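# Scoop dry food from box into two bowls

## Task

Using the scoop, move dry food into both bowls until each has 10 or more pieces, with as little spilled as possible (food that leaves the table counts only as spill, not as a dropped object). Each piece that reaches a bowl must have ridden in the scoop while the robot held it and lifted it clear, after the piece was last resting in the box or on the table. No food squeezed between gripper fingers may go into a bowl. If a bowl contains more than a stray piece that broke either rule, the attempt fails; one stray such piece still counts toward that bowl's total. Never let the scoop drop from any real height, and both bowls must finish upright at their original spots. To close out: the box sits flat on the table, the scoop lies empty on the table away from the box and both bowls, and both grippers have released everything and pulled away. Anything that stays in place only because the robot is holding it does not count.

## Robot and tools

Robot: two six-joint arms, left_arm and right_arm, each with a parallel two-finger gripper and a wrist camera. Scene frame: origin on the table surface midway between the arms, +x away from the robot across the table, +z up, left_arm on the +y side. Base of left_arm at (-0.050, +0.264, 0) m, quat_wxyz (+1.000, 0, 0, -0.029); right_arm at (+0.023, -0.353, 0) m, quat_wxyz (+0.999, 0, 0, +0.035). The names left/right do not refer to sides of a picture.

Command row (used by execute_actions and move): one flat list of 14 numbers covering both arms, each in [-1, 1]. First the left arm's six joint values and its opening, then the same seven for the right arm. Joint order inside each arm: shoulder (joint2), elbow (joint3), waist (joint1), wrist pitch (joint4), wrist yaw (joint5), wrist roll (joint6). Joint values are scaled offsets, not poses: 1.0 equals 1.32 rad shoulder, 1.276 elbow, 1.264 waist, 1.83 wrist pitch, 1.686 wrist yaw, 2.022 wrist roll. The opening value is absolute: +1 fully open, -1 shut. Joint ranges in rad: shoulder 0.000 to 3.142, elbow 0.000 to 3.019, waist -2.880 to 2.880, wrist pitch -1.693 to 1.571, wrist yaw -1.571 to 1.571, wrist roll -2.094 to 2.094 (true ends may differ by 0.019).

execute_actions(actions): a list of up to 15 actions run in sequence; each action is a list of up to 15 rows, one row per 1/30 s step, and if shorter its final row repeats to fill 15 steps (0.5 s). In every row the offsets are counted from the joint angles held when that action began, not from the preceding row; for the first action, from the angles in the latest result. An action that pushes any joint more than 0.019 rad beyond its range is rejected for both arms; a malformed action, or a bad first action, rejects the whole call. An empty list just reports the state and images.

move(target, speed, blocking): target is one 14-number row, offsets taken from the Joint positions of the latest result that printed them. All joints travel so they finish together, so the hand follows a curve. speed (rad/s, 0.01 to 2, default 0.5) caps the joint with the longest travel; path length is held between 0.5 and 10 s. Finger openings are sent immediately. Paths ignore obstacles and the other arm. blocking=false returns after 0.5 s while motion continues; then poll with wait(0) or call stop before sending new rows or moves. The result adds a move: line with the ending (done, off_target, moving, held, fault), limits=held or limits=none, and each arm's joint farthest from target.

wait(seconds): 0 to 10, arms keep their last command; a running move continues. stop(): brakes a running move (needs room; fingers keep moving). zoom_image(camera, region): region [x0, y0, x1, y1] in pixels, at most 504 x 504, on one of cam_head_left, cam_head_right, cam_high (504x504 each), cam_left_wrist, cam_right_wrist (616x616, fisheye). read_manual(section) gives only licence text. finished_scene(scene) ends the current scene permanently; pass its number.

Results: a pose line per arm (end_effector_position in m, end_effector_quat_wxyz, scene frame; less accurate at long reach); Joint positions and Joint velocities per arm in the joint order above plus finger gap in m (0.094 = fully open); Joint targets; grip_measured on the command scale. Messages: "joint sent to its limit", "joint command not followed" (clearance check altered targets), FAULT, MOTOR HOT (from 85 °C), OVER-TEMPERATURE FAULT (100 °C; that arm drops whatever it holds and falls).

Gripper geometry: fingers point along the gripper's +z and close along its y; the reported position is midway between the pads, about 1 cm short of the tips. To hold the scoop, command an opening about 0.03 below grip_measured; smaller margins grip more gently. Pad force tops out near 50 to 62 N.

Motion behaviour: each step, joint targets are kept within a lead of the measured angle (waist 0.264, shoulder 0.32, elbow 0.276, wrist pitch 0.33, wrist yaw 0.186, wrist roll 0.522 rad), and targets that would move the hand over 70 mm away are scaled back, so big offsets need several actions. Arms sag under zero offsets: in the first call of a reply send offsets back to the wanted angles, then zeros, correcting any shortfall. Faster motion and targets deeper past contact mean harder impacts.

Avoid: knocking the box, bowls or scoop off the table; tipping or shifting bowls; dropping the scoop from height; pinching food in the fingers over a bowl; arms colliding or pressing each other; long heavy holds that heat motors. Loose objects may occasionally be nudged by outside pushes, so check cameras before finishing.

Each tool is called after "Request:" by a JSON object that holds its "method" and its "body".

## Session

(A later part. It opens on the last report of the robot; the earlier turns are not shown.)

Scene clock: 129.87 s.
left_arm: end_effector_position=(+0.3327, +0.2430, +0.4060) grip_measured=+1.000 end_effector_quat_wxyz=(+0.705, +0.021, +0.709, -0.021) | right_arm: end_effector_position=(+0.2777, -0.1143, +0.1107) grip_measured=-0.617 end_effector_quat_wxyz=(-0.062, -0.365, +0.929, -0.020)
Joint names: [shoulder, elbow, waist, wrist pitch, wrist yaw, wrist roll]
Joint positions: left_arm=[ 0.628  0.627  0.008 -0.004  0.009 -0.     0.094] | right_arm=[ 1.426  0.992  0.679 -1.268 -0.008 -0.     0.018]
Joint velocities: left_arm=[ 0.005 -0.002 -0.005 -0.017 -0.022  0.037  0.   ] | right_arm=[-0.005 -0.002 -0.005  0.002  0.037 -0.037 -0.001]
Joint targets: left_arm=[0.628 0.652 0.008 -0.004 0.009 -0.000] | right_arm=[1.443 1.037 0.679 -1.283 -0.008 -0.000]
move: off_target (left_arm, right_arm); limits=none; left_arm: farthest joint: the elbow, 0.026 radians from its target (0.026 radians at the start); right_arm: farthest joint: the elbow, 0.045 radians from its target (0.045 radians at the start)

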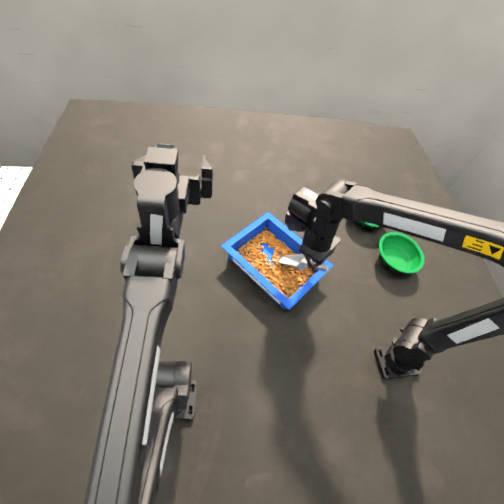

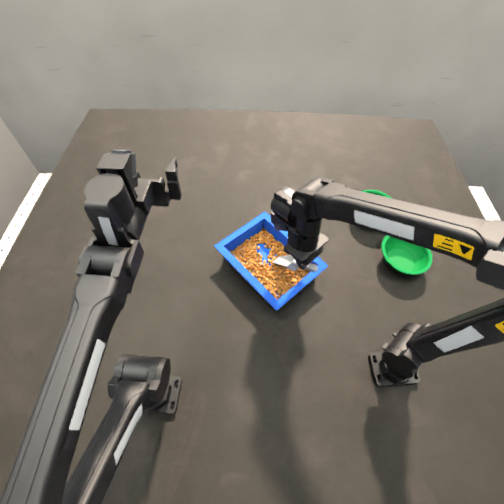

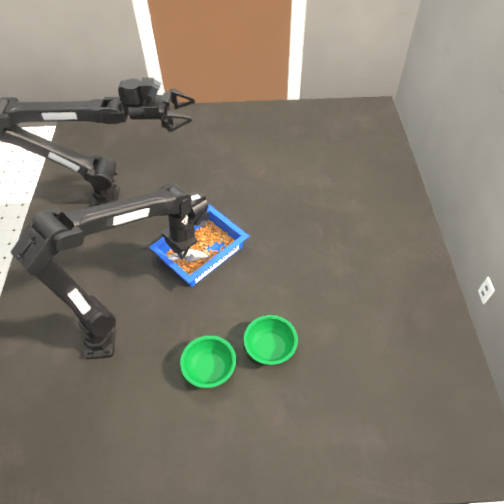

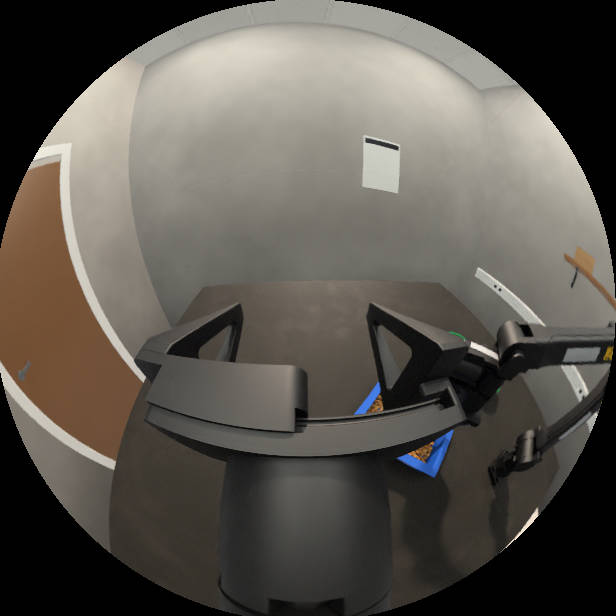

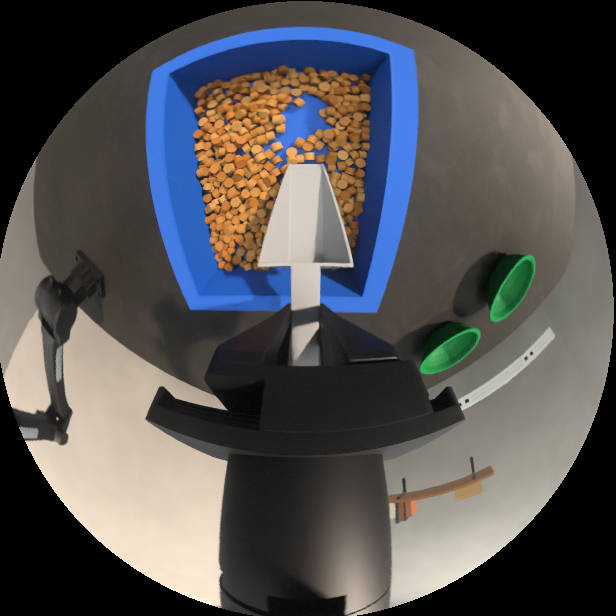

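Request:
{"method": "move", "body": {"target": [0,0.02,0,0,0,0,1, 0.0197,-0.0337,0,0.1175,0,0,-0.66], "speed": 0.15}}

Request:
{"method": "zoom_image", "body": {"camera": "cam_right_wrist", "region": [200,60,420,300]}}

Scene clock: 141.90 s.
left_arm: end_effector_position=(+0.3327, +0.2430, +0.4060) grip_measured=+1.000 end_effector_quat_wxyz=(+0.705, +0.021, +0.709, -0.021) | right_arm: end_effector_position=(+0.3006, -0.0930, +0.0915) grip_measured=-0.617 end_effector_quat_wxyz=(+0.005, -0.366, +0.931, +0.007)
Joint names: [shoulder, elbow, waist, wrist pitch, wrist yaw, wrist roll]
Joint positions: left_arm=[ 0.628  0.627  0.008 -0.004  0.009 -0.     0.094] | right_arm=[ 1.437  0.953  0.679 -1.073 -0.008 -0.     0.018]
Joint velocities: left_arm=[-0.005  0.002  0.005  0.007  0.007 -0.007  0.   ] | right_arm=[-0.005 -0.027 -0.015  0.017 -0.007  0.007  0.001]
Joint targets: left_arm=[0.628 0.652 0.008 -0.004 0.009 -0.000] | right_arm=[1.452 0.949 0.679 -1.053 -0.008 -0.000]
move: off_target (left_arm); limits=none; left_arm: farthest joint: the elbow, 0.026 radians from its target (0.026 radians at the start); right_arm: farthest joint: the wrist pitch, 0.020 radians from its target (0.215 radians at the start)

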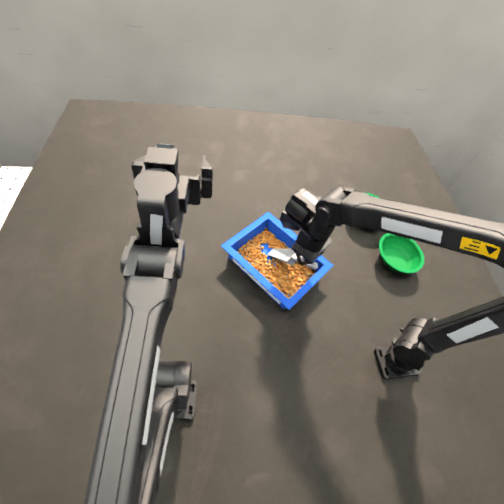

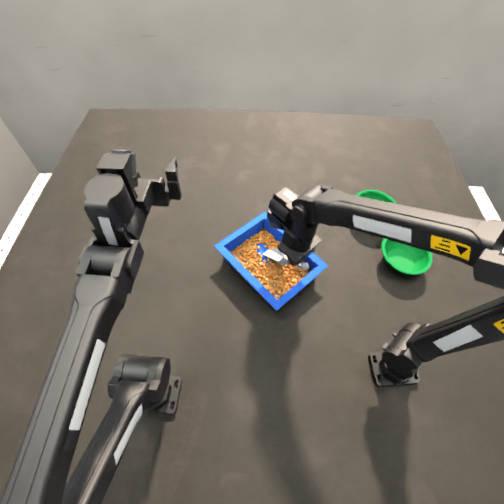

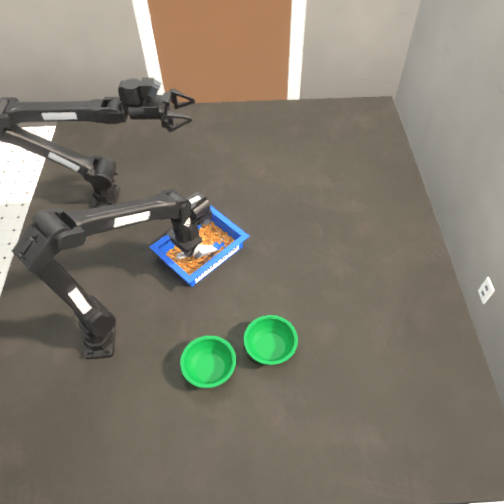

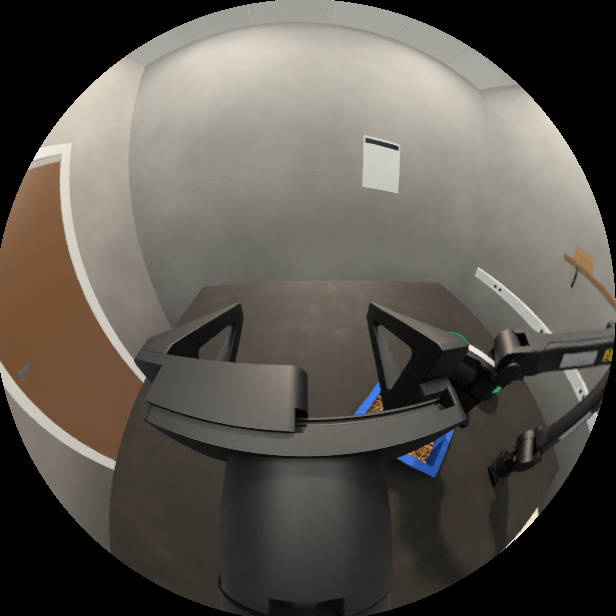

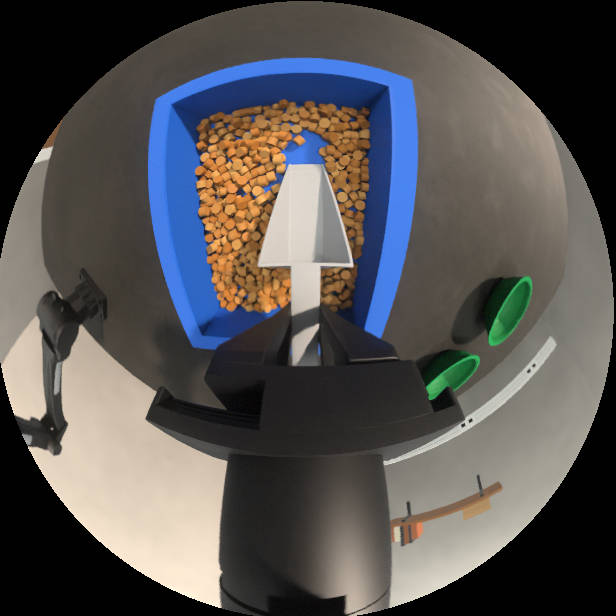

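Region (200, 60, 420, 300) of cam_right_wrist's 616x616 image, scaled by 2.100, with more detail than that image has; it fills the left 462 columns of this view, and the rest is white.

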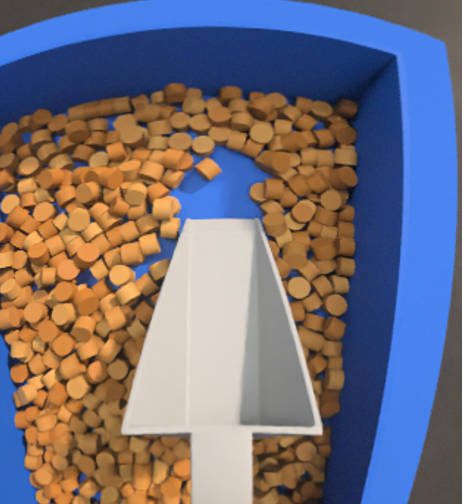

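Request:
{"method": "move", "body": {"target": [0,0.02,0,0,0,0,1, 0.0303,-0.003,0,0.0328,0,0,-0.66], "speed": 0.05}}

Request:
{"method": "zoom_image", "body": {"camera": "cam_right_wrist", "region": [200,60,420,300]}}

Scene clock: 155.73 s.
left_arm: end_effector_position=(+0.3327, +0.2430, +0.4060) grip_measured=+1.000 end_effector_quat_wxyz=(+0.705, +0.021, +0.709, -0.021) | right_arm: end_effector_position=(+0.3076, -0.0865, +0.0837) grip_measured=-0.617 end_effector_quat_wxyz=(+0.015, -0.366, +0.930, +0.010)
Joint names: [shoulder, elbow, waist, wrist pitch, wrist yaw, wrist roll]
Joint positions: left_arm=[ 0.628  0.627  0.008 -0.004  0.009 -0.     0.094] | right_arm=[ 1.459  0.953  0.679 -1.03  -0.008 -0.     0.018]
Joint velocities: left_arm=[-0.015  0.017 -0.005 -0.002 -0.022  0.007  0.   ] | right_arm=[-0.005 -0.002 -0.005 -0.007 -0.066 -0.037  0.   ]
Joint targets: left_arm=[0.628 0.652 0.008 -0.004 0.009 -0.000] | right_arm=[1.477 0.949 0.679 -1.012 -0.008 -0.000]
move: off_target (left_arm); limits=none; left_arm: farthest joint: the elbow, 0.026 radians from its target (0.026 radians at the start); right_arm: farthest joint: the shoulder, 0.018 radians from its target (0.040 radians at the start)

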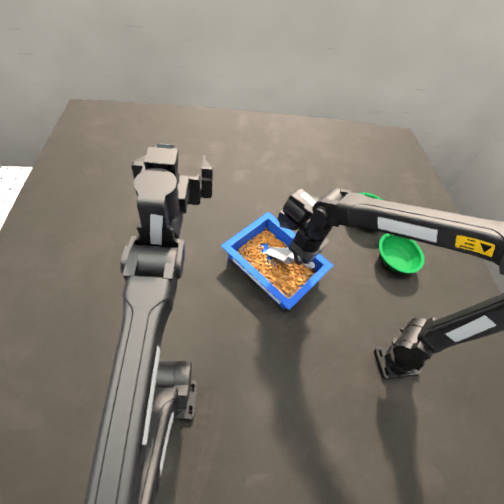

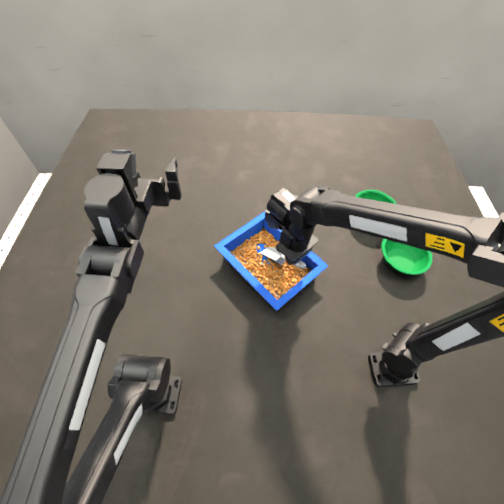

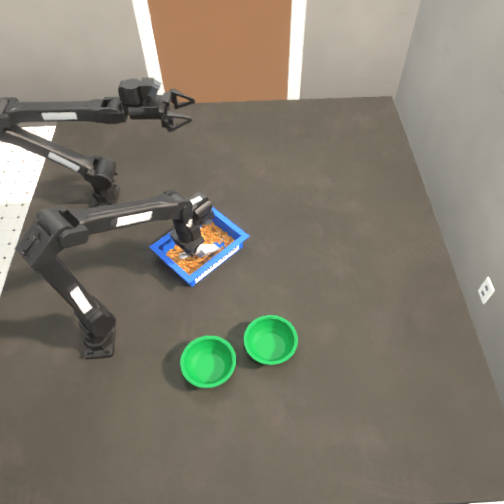

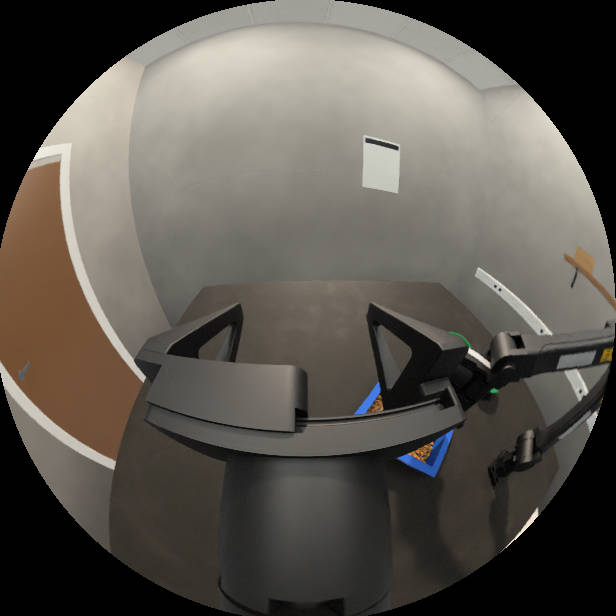

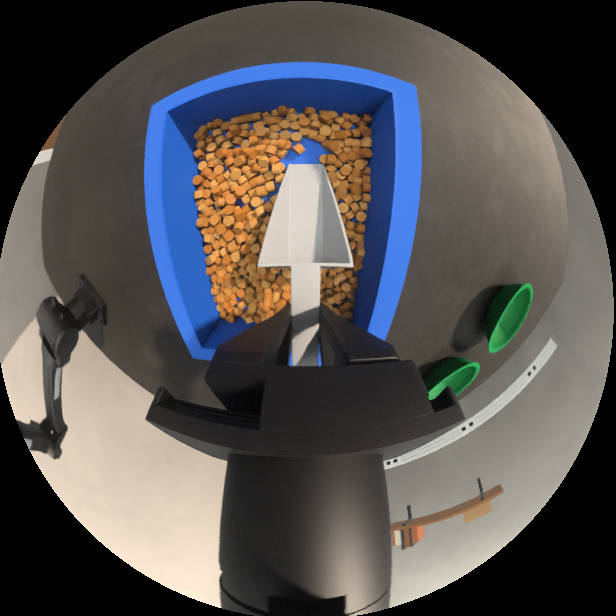

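Region (200, 60, 420, 300) of cam_right_wrist's 616x616 image, scaled by 2.100, with more detail than that image has; it fills the left 462 columns of this view, and the rest is white.

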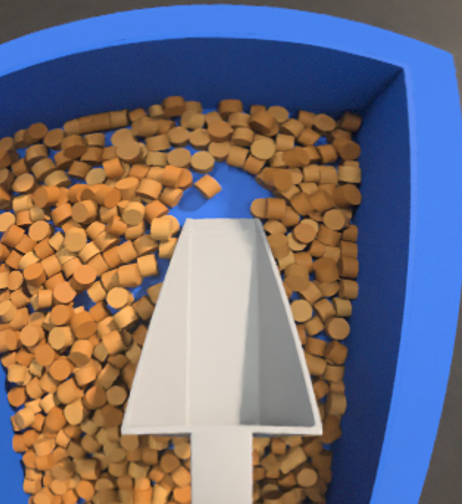

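Request:
{"method": "move", "body": {"target": [0,0.02,0,0,0,0,1, 0.031,-0.003,0,0.0098,0,0,-0.66], "speed": 0.05}}

Request:
{"method": "zoom_image", "body": {"camera": "cam_right_wrist", "region": [200,60,420,300]}}

Scene clock: 159.97 s.
left_arm: end_effector_position=(+0.3327, +0.2430, +0.4060) grip_measured=+1.000 end_effector_quat_wxyz=(+0.705, +0.021, +0.709, -0.021) | right_arm: end_effector_position=(+0.3090, -0.0852, +0.0800) grip_measured=-0.617 end_effector_quat_wxyz=(+0.015, -0.366, +0.930, +0.010)
Joint names: [shoulder, elbow, waist, wrist pitch, wrist yaw, wrist roll]
Joint positions: left_arm=[ 0.628  0.627  0.008 -0.004  0.009 -0.     0.094] | right_arm=[ 1.469  0.953  0.679 -1.02  -0.008 -0.     0.018]
Joint velocities: left_arm=[-0.005 -0.002 -0.005 -0.002  0.007  0.037  0.   ] | right_arm=[ 0.005  0.027  0.005 -0.022  0.007  0.007 -0.   ]
Joint targets: left_arm=[0.628 0.652 0.008 -0.004 0.009 -0.000] | right_arm=[1.500 0.949 0.679 -1.012 -0.008 -0.000]
move: off_target (left_arm, right_arm); limits=none; left_arm: farthest joint: the elbow, 0.026 radians from its target (0.026 radians at the start); right_arm: farthest joint: the shoulder, 0.031 radians from its target (0.041 radians at the start)

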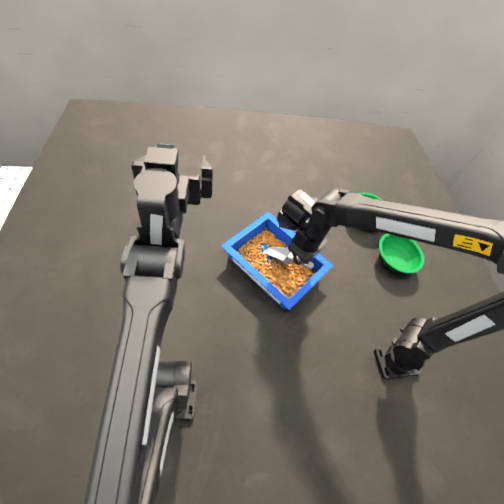

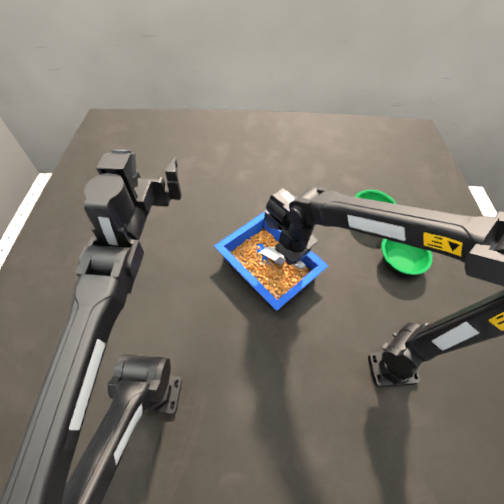

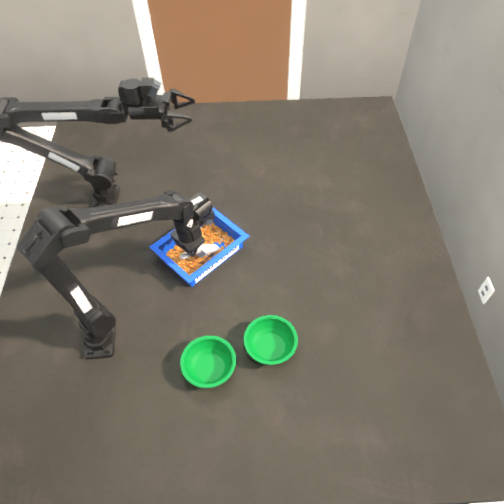

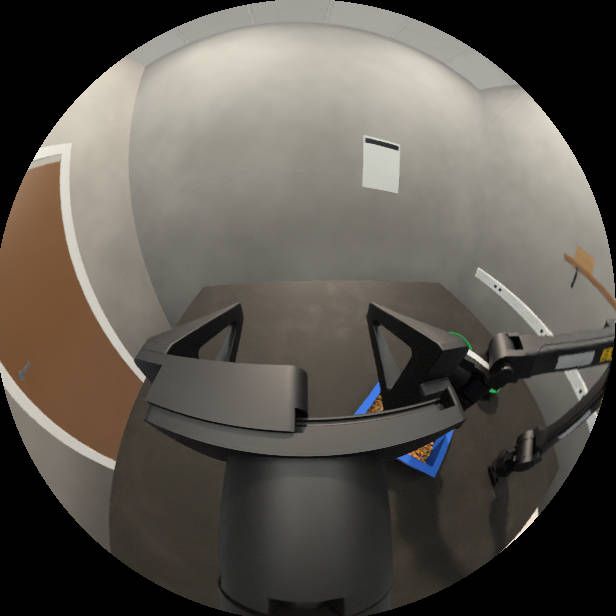

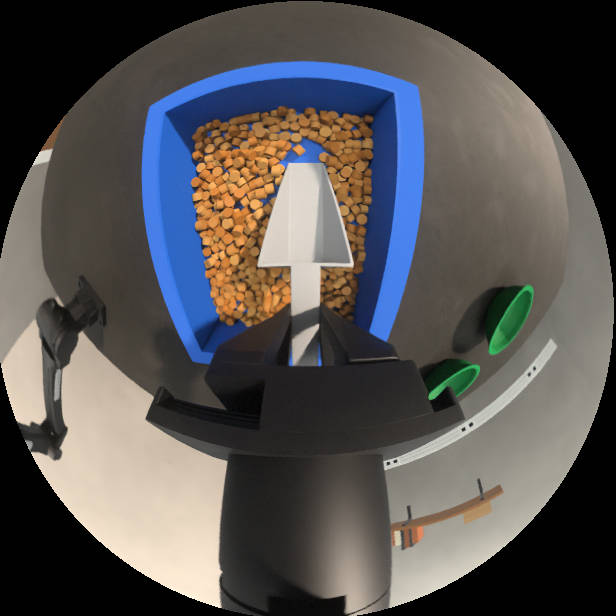

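Region (200, 60, 420, 300) of cam_right_wrist's 616x616 image, scaled by 2.100, with more detail than that image has; it fills the left 462 columns of this view, and the rest is white.

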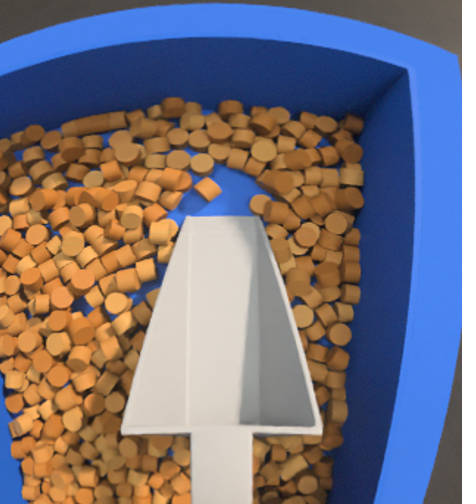

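Request:
{"method": "move", "body": {"target": [0,0.02,0,0,0,0,1, 0.0341,-0.0251,0,0.1142,0,0,-0.66], "speed": 0.12}}

Request:
{"method": "zoom_image", "body": {"camera": "cam_right_wrist", "region": [200,60,420,300]}}

Scene clock: 172.53 s.
left_arm: end_effector_position=(+0.3327, +0.2430, +0.4060) grip_measured=+1.000 end_effector_quat_wxyz=(+0.705, +0.021, +0.709, -0.021) | right_arm: end_effector_position=(+0.3320, -0.0638, +0.0658) grip_measured=-0.617 end_effector_quat_wxyz=(+0.076, -0.365, +0.927, +0.034)
Joint names: [shoulder, elbow, waist, wrist pitch, wrist yaw, wrist roll]
Joint positions: left_arm=[ 0.628  0.627  0.008 -0.004  0.009 -0.     0.094] | right_arm=[ 1.492  0.925  0.679 -0.836 -0.008 -0.     0.018]
Joint velocities: left_arm=[-0.005 -0.017 -0.015 -0.007 -0.037 -0.007  0.   ] | right_arm=[-0.005 -0.007  0.005 -0.017  0.066  0.022 -0.   ]
Joint targets: left_arm=[0.628 0.652 0.008 -0.004 0.009 -0.000] | right_arm=[1.514 0.921 0.679 -0.811 -0.008 -0.000]
move: off_target (left_arm, right_arm); limits=none; left_arm: farthest joint: the elbow, 0.026 radians from its target (0.026 radians at the start); right_arm: farthest joint: the wrist pitch, 0.025 radians from its target (0.209 radians at the start)

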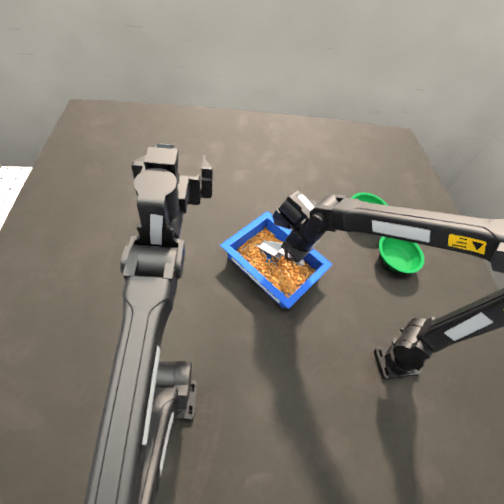

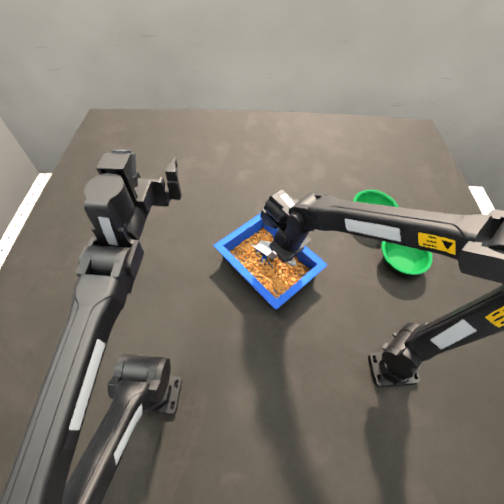

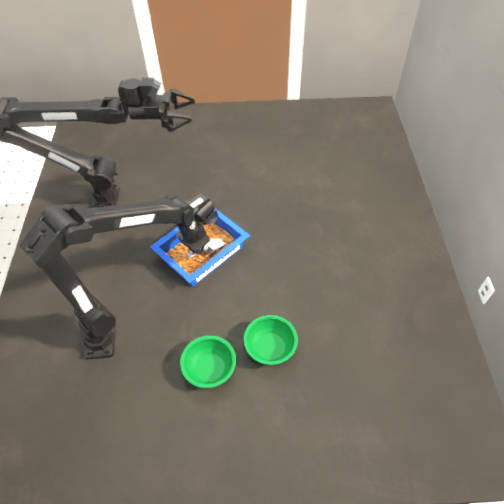

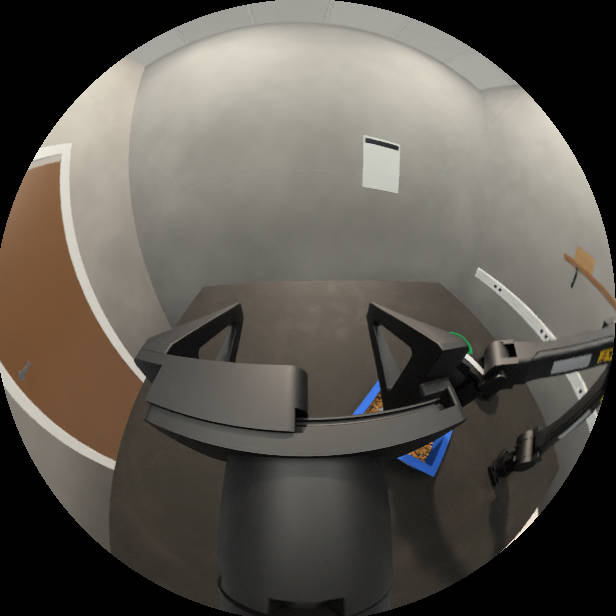

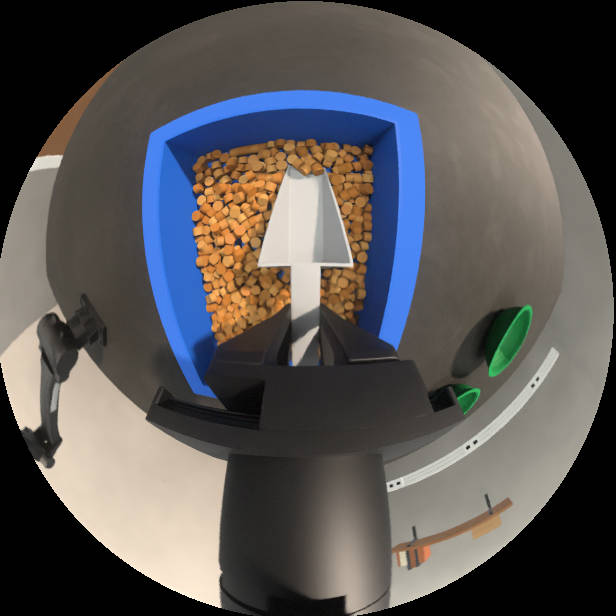

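Region (200, 60, 420, 300) of cam_right_wrist's 616x616 image, scaled by 2.100, with more detail than that image has; it fills the left 462 columns of this view, and the rest is white.

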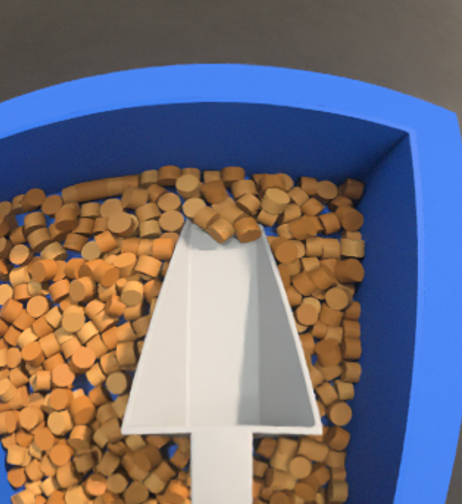

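Request:
{"method": "move", "body": {"target": [0,0.02,0,0,0,0,1, -0.05,0.04,0,0,0,0,-0.66], "speed": 0.3}}

Scene clock: 205.70 s.
left_arm: end_effector_position=(+0.3327, +0.2430, +0.4060) grip_measured=+1.000 end_effector_quat_wxyz=(+0.705, +0.021, +0.709, -0.021) | right_arm: end_effector_position=(+0.3371, -0.0591, +0.0957) grip_measured=-0.617 end_effector_quat_wxyz=(+0.111, -0.364, +0.924, +0.048)
Joint names: [shoulder, elbow, waist, wrist pitch, wrist yaw, wrist roll]
Joint positions: left_arm=[ 0.628  0.627  0.008 -0.004  0.009 -0.     0.094] | right_arm=[ 1.426  0.934  0.679 -0.836 -0.008 -0.     0.018]
Joint velocities: left_arm=[ 0.005 -0.017  0.005  0.012  0.037  0.081  0.   ] | right_arm=[-0.015  0.027 -0.005 -0.022 -0.037  0.051  0.   ]
Joint targets: left_arm=[0.628 0.652 0.008 -0.004 0.009 -0.000] | right_arm=[1.426 0.976 0.679 -0.836 -0.008 -0.000]
move: off_target (left_arm, right_arm); limits=none; left_arm: farthest joint: the elbow, 0.026 radians from its target (0.026 radians at the start); right_arm: farthest joint: the elbow, 0.042 radians from its target (0.051 radians at the start)

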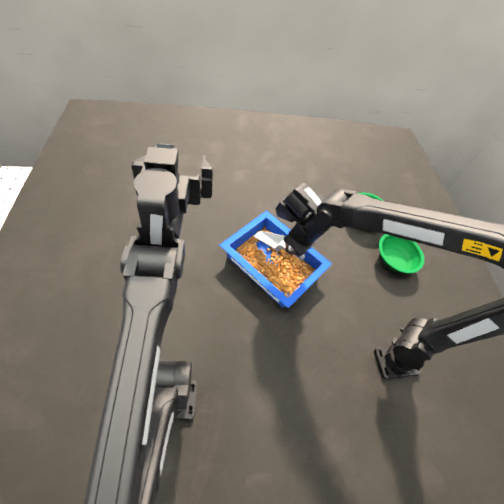

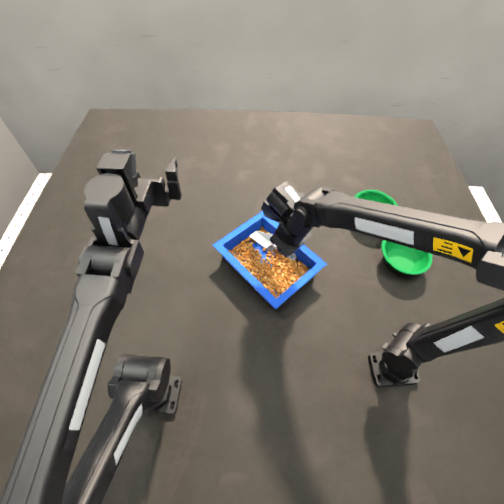

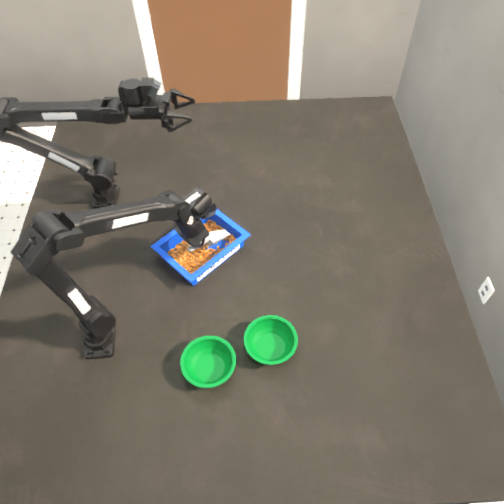

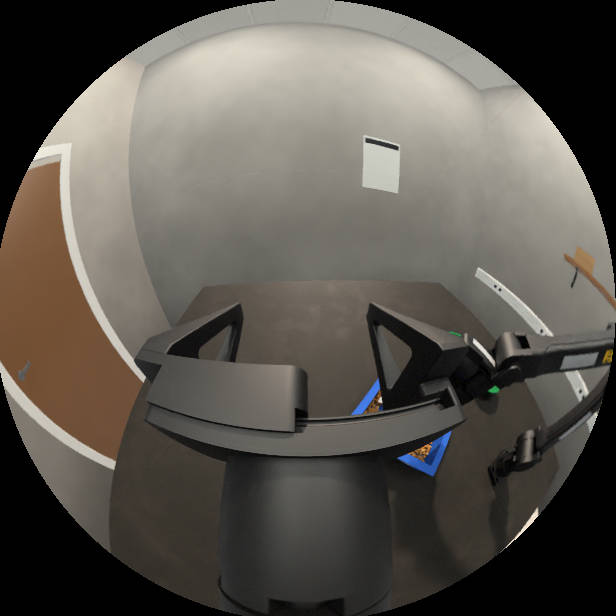

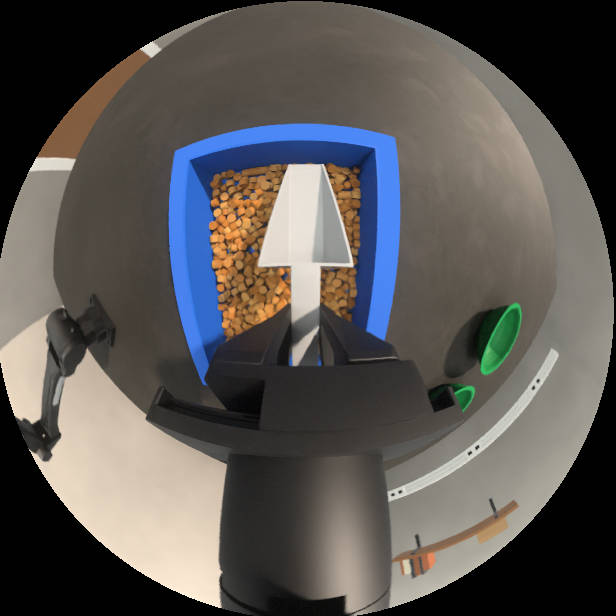

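Request:
{"method": "move", "body": {"target": [0,0.02,0,0,0,0,1, -0.0288,0.1066,0.095,-0.2743,0,0,-0.66], "speed": 0.5}}

Request:
{"method": "zoom_image", "body": {"camera": "cam_right_wrist", "region": [180,40,420,300]}}

Scene clock: 216.00 s.
left_arm: end_effector_position=(+0.3327, +0.2430, +0.4060) grip_measured=+1.000 end_effector_quat_wxyz=(+0.705, +0.021, +0.709, -0.021) | right_arm: end_effector_position=(+0.2508, -0.0888, +0.1332) grip_measured=-0.617 end_effector_quat_wxyz=(-0.056, -0.414, +0.908, -0.021)
Joint names: [shoulder, elbow, waist, wrist pitch, wrist yaw, wrist roll]
Joint positions: left_arm=[ 0.628  0.627  0.008 -0.004  0.009 -0.     0.094] | right_arm=[ 1.394  1.024  0.785 -1.321 -0.008 -0.     0.018]
Joint velocities: left_arm=[-0.015 -0.017 -0.015 -0.002  0.007 -0.081  0.   ] | right_arm=[-0.015 -0.007 -0.005 -0.002  0.007  0.051  0.001]
Joint targets: left_arm=[0.628 0.652 0.008 -0.004 0.009 -0.000] | right_arm=[1.388 1.070 0.799 -1.338 -0.008 -0.000]
move: off_target (left_arm, right_arm); limits=none; left_arm: farthest joint: the elbow, 0.026 radians from its target (0.026 radians at the start); right_arm: farthest joint: the elbow, 0.046 radians from its target (0.136 radians at the start)

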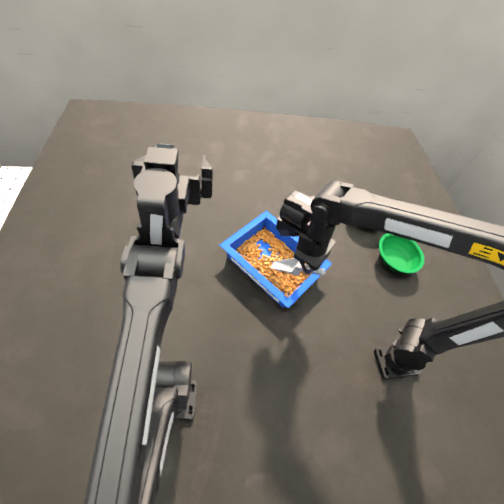

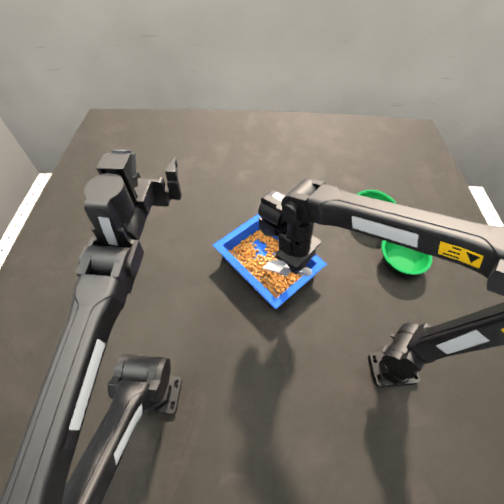

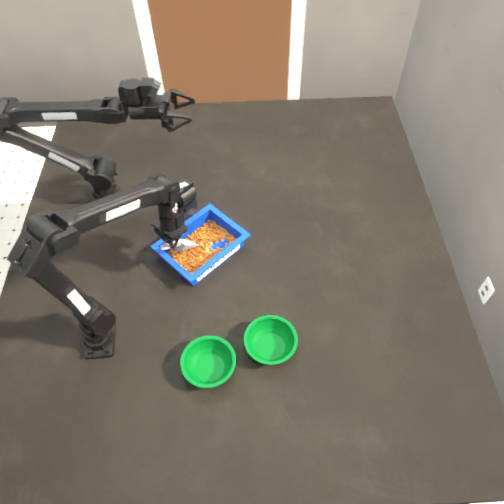

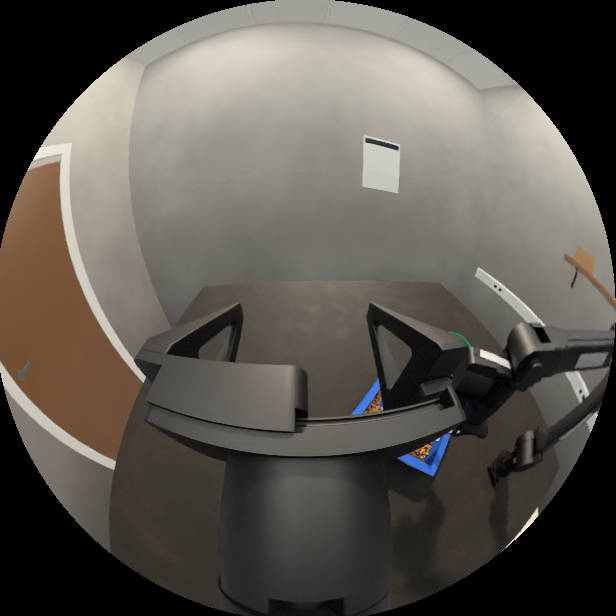

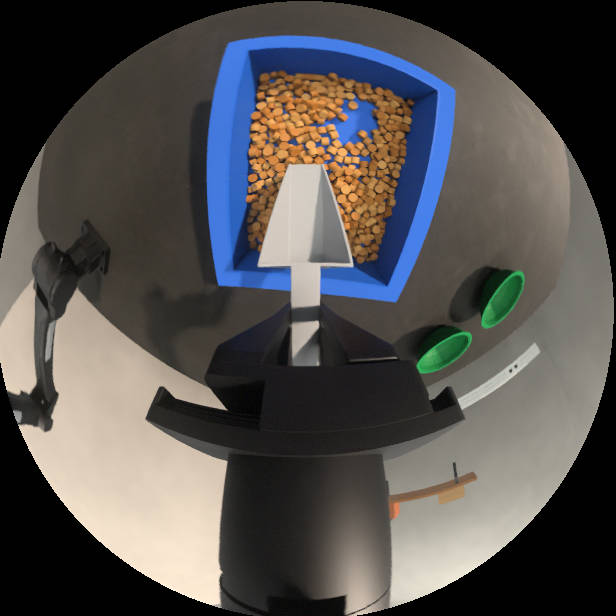

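Region (180, 40, 420, 300) of cam_right_wrist's 616x616 image, scaled by 1.938, with more detail than that image has; it fills the left 465 columns of this view, and the rest is white.

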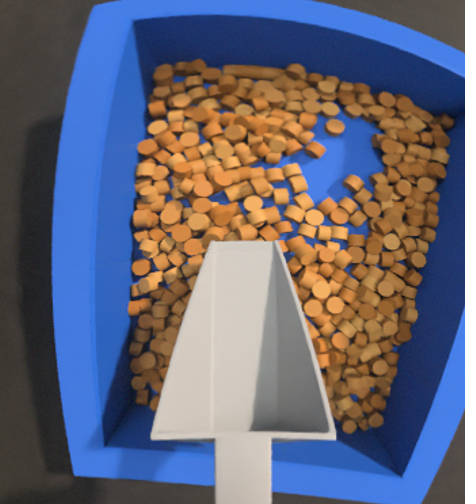

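Request:
{"method": "move", "body": {"target": [0,0.02,0,0,0,0,1, 0.0364,-0.0549,-0.025,0.0858,0,0,-0.66], "speed": 0.2}}

Request:
{"method": "zoom_image", "body": {"camera": "cam_right_wrist", "region": [180,40,420,300]}}

Scene clock: 231.40 s.
left_arm: end_effector_position=(+0.3327, +0.2430, +0.4060) grip_measured=+1.000 end_effector_quat_wxyz=(+0.705, +0.021, +0.709, -0.021) | right_arm: end_effector_position=(+0.2612, -0.0855, +0.1002) grip_measured=-0.617 end_effector_quat_wxyz=(-0.034, -0.407, +0.913, -0.010)
Joint names: [shoulder, elbow, waist, wrist pitch, wrist yaw, wrist roll]
Joint positions: left_arm=[ 0.628  0.627  0.008 -0.004  0.009 -0.     0.094] | right_arm=[ 1.422  0.962  0.769 -1.18  -0.008 -0.     0.018]
Joint velocities: left_arm=[ 0.005 -0.027  0.005  0.007 -0.066 -0.037  0.   ] | right_arm=[ 0.005  0.007  0.015  0.007 -0.022 -0.022 -0.001]
Joint targets: left_arm=[0.628 0.652 0.008 -0.004 0.009 -0.000] | right_arm=[1.442 0.954 0.754 -1.164 -0.008 -0.000]
move: off_target (left_arm); limits=none; left_arm: farthest joint: the elbow, 0.026 radians from its target (0.026 radians at the start); right_arm: farthest joint: the shoulder, 0.020 radians from its target (0.048 radians at the start)

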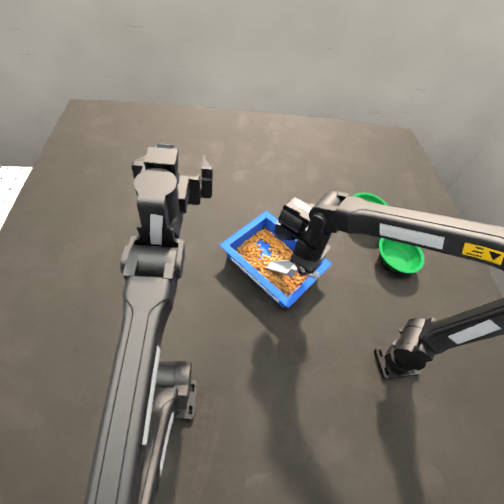

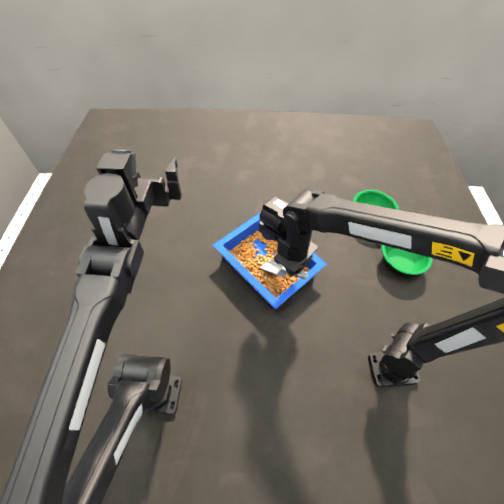

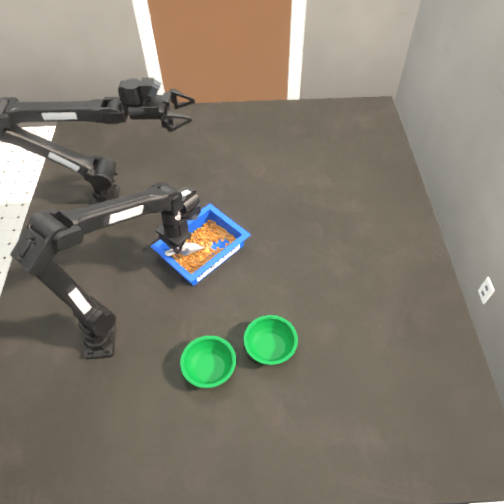

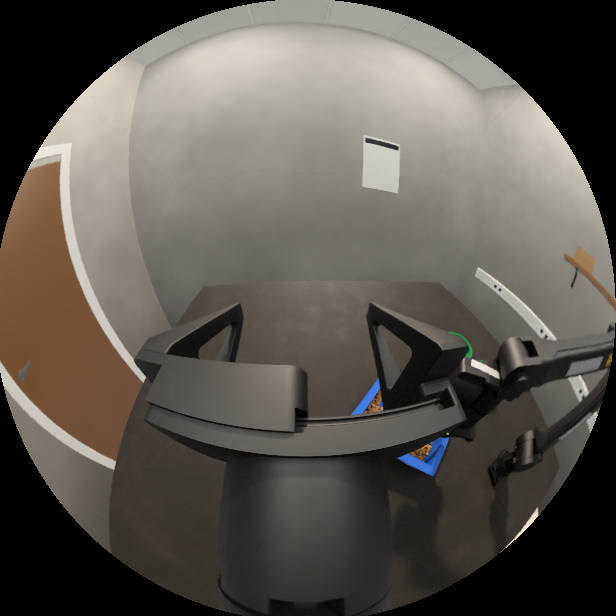

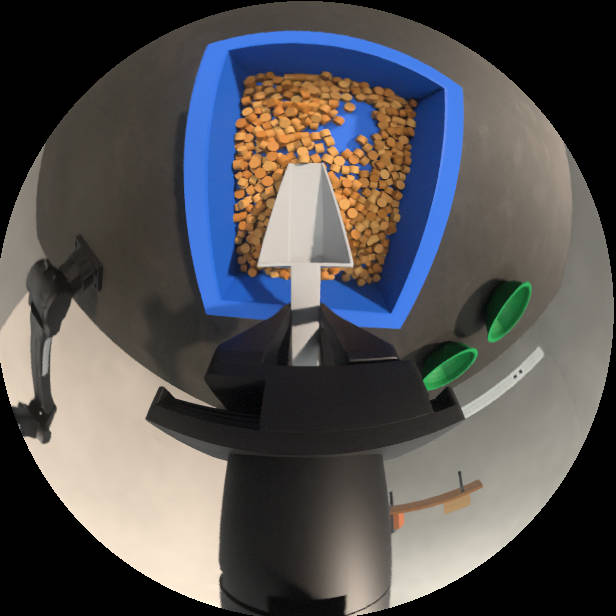

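Region (180, 40, 420, 300) of cam_right_wrist's 616x616 image, scaled by 1.938, with more detail than that image has; it fills the left 465 columns of this view, and the rest is white.

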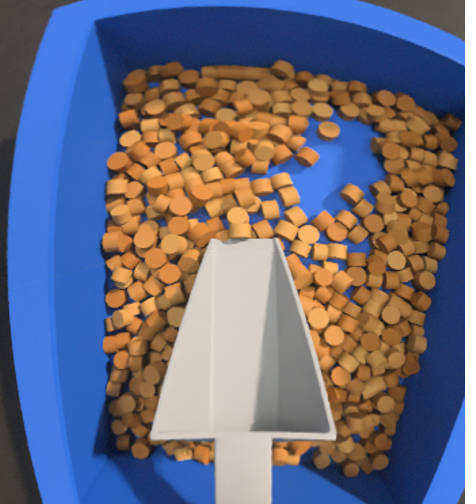

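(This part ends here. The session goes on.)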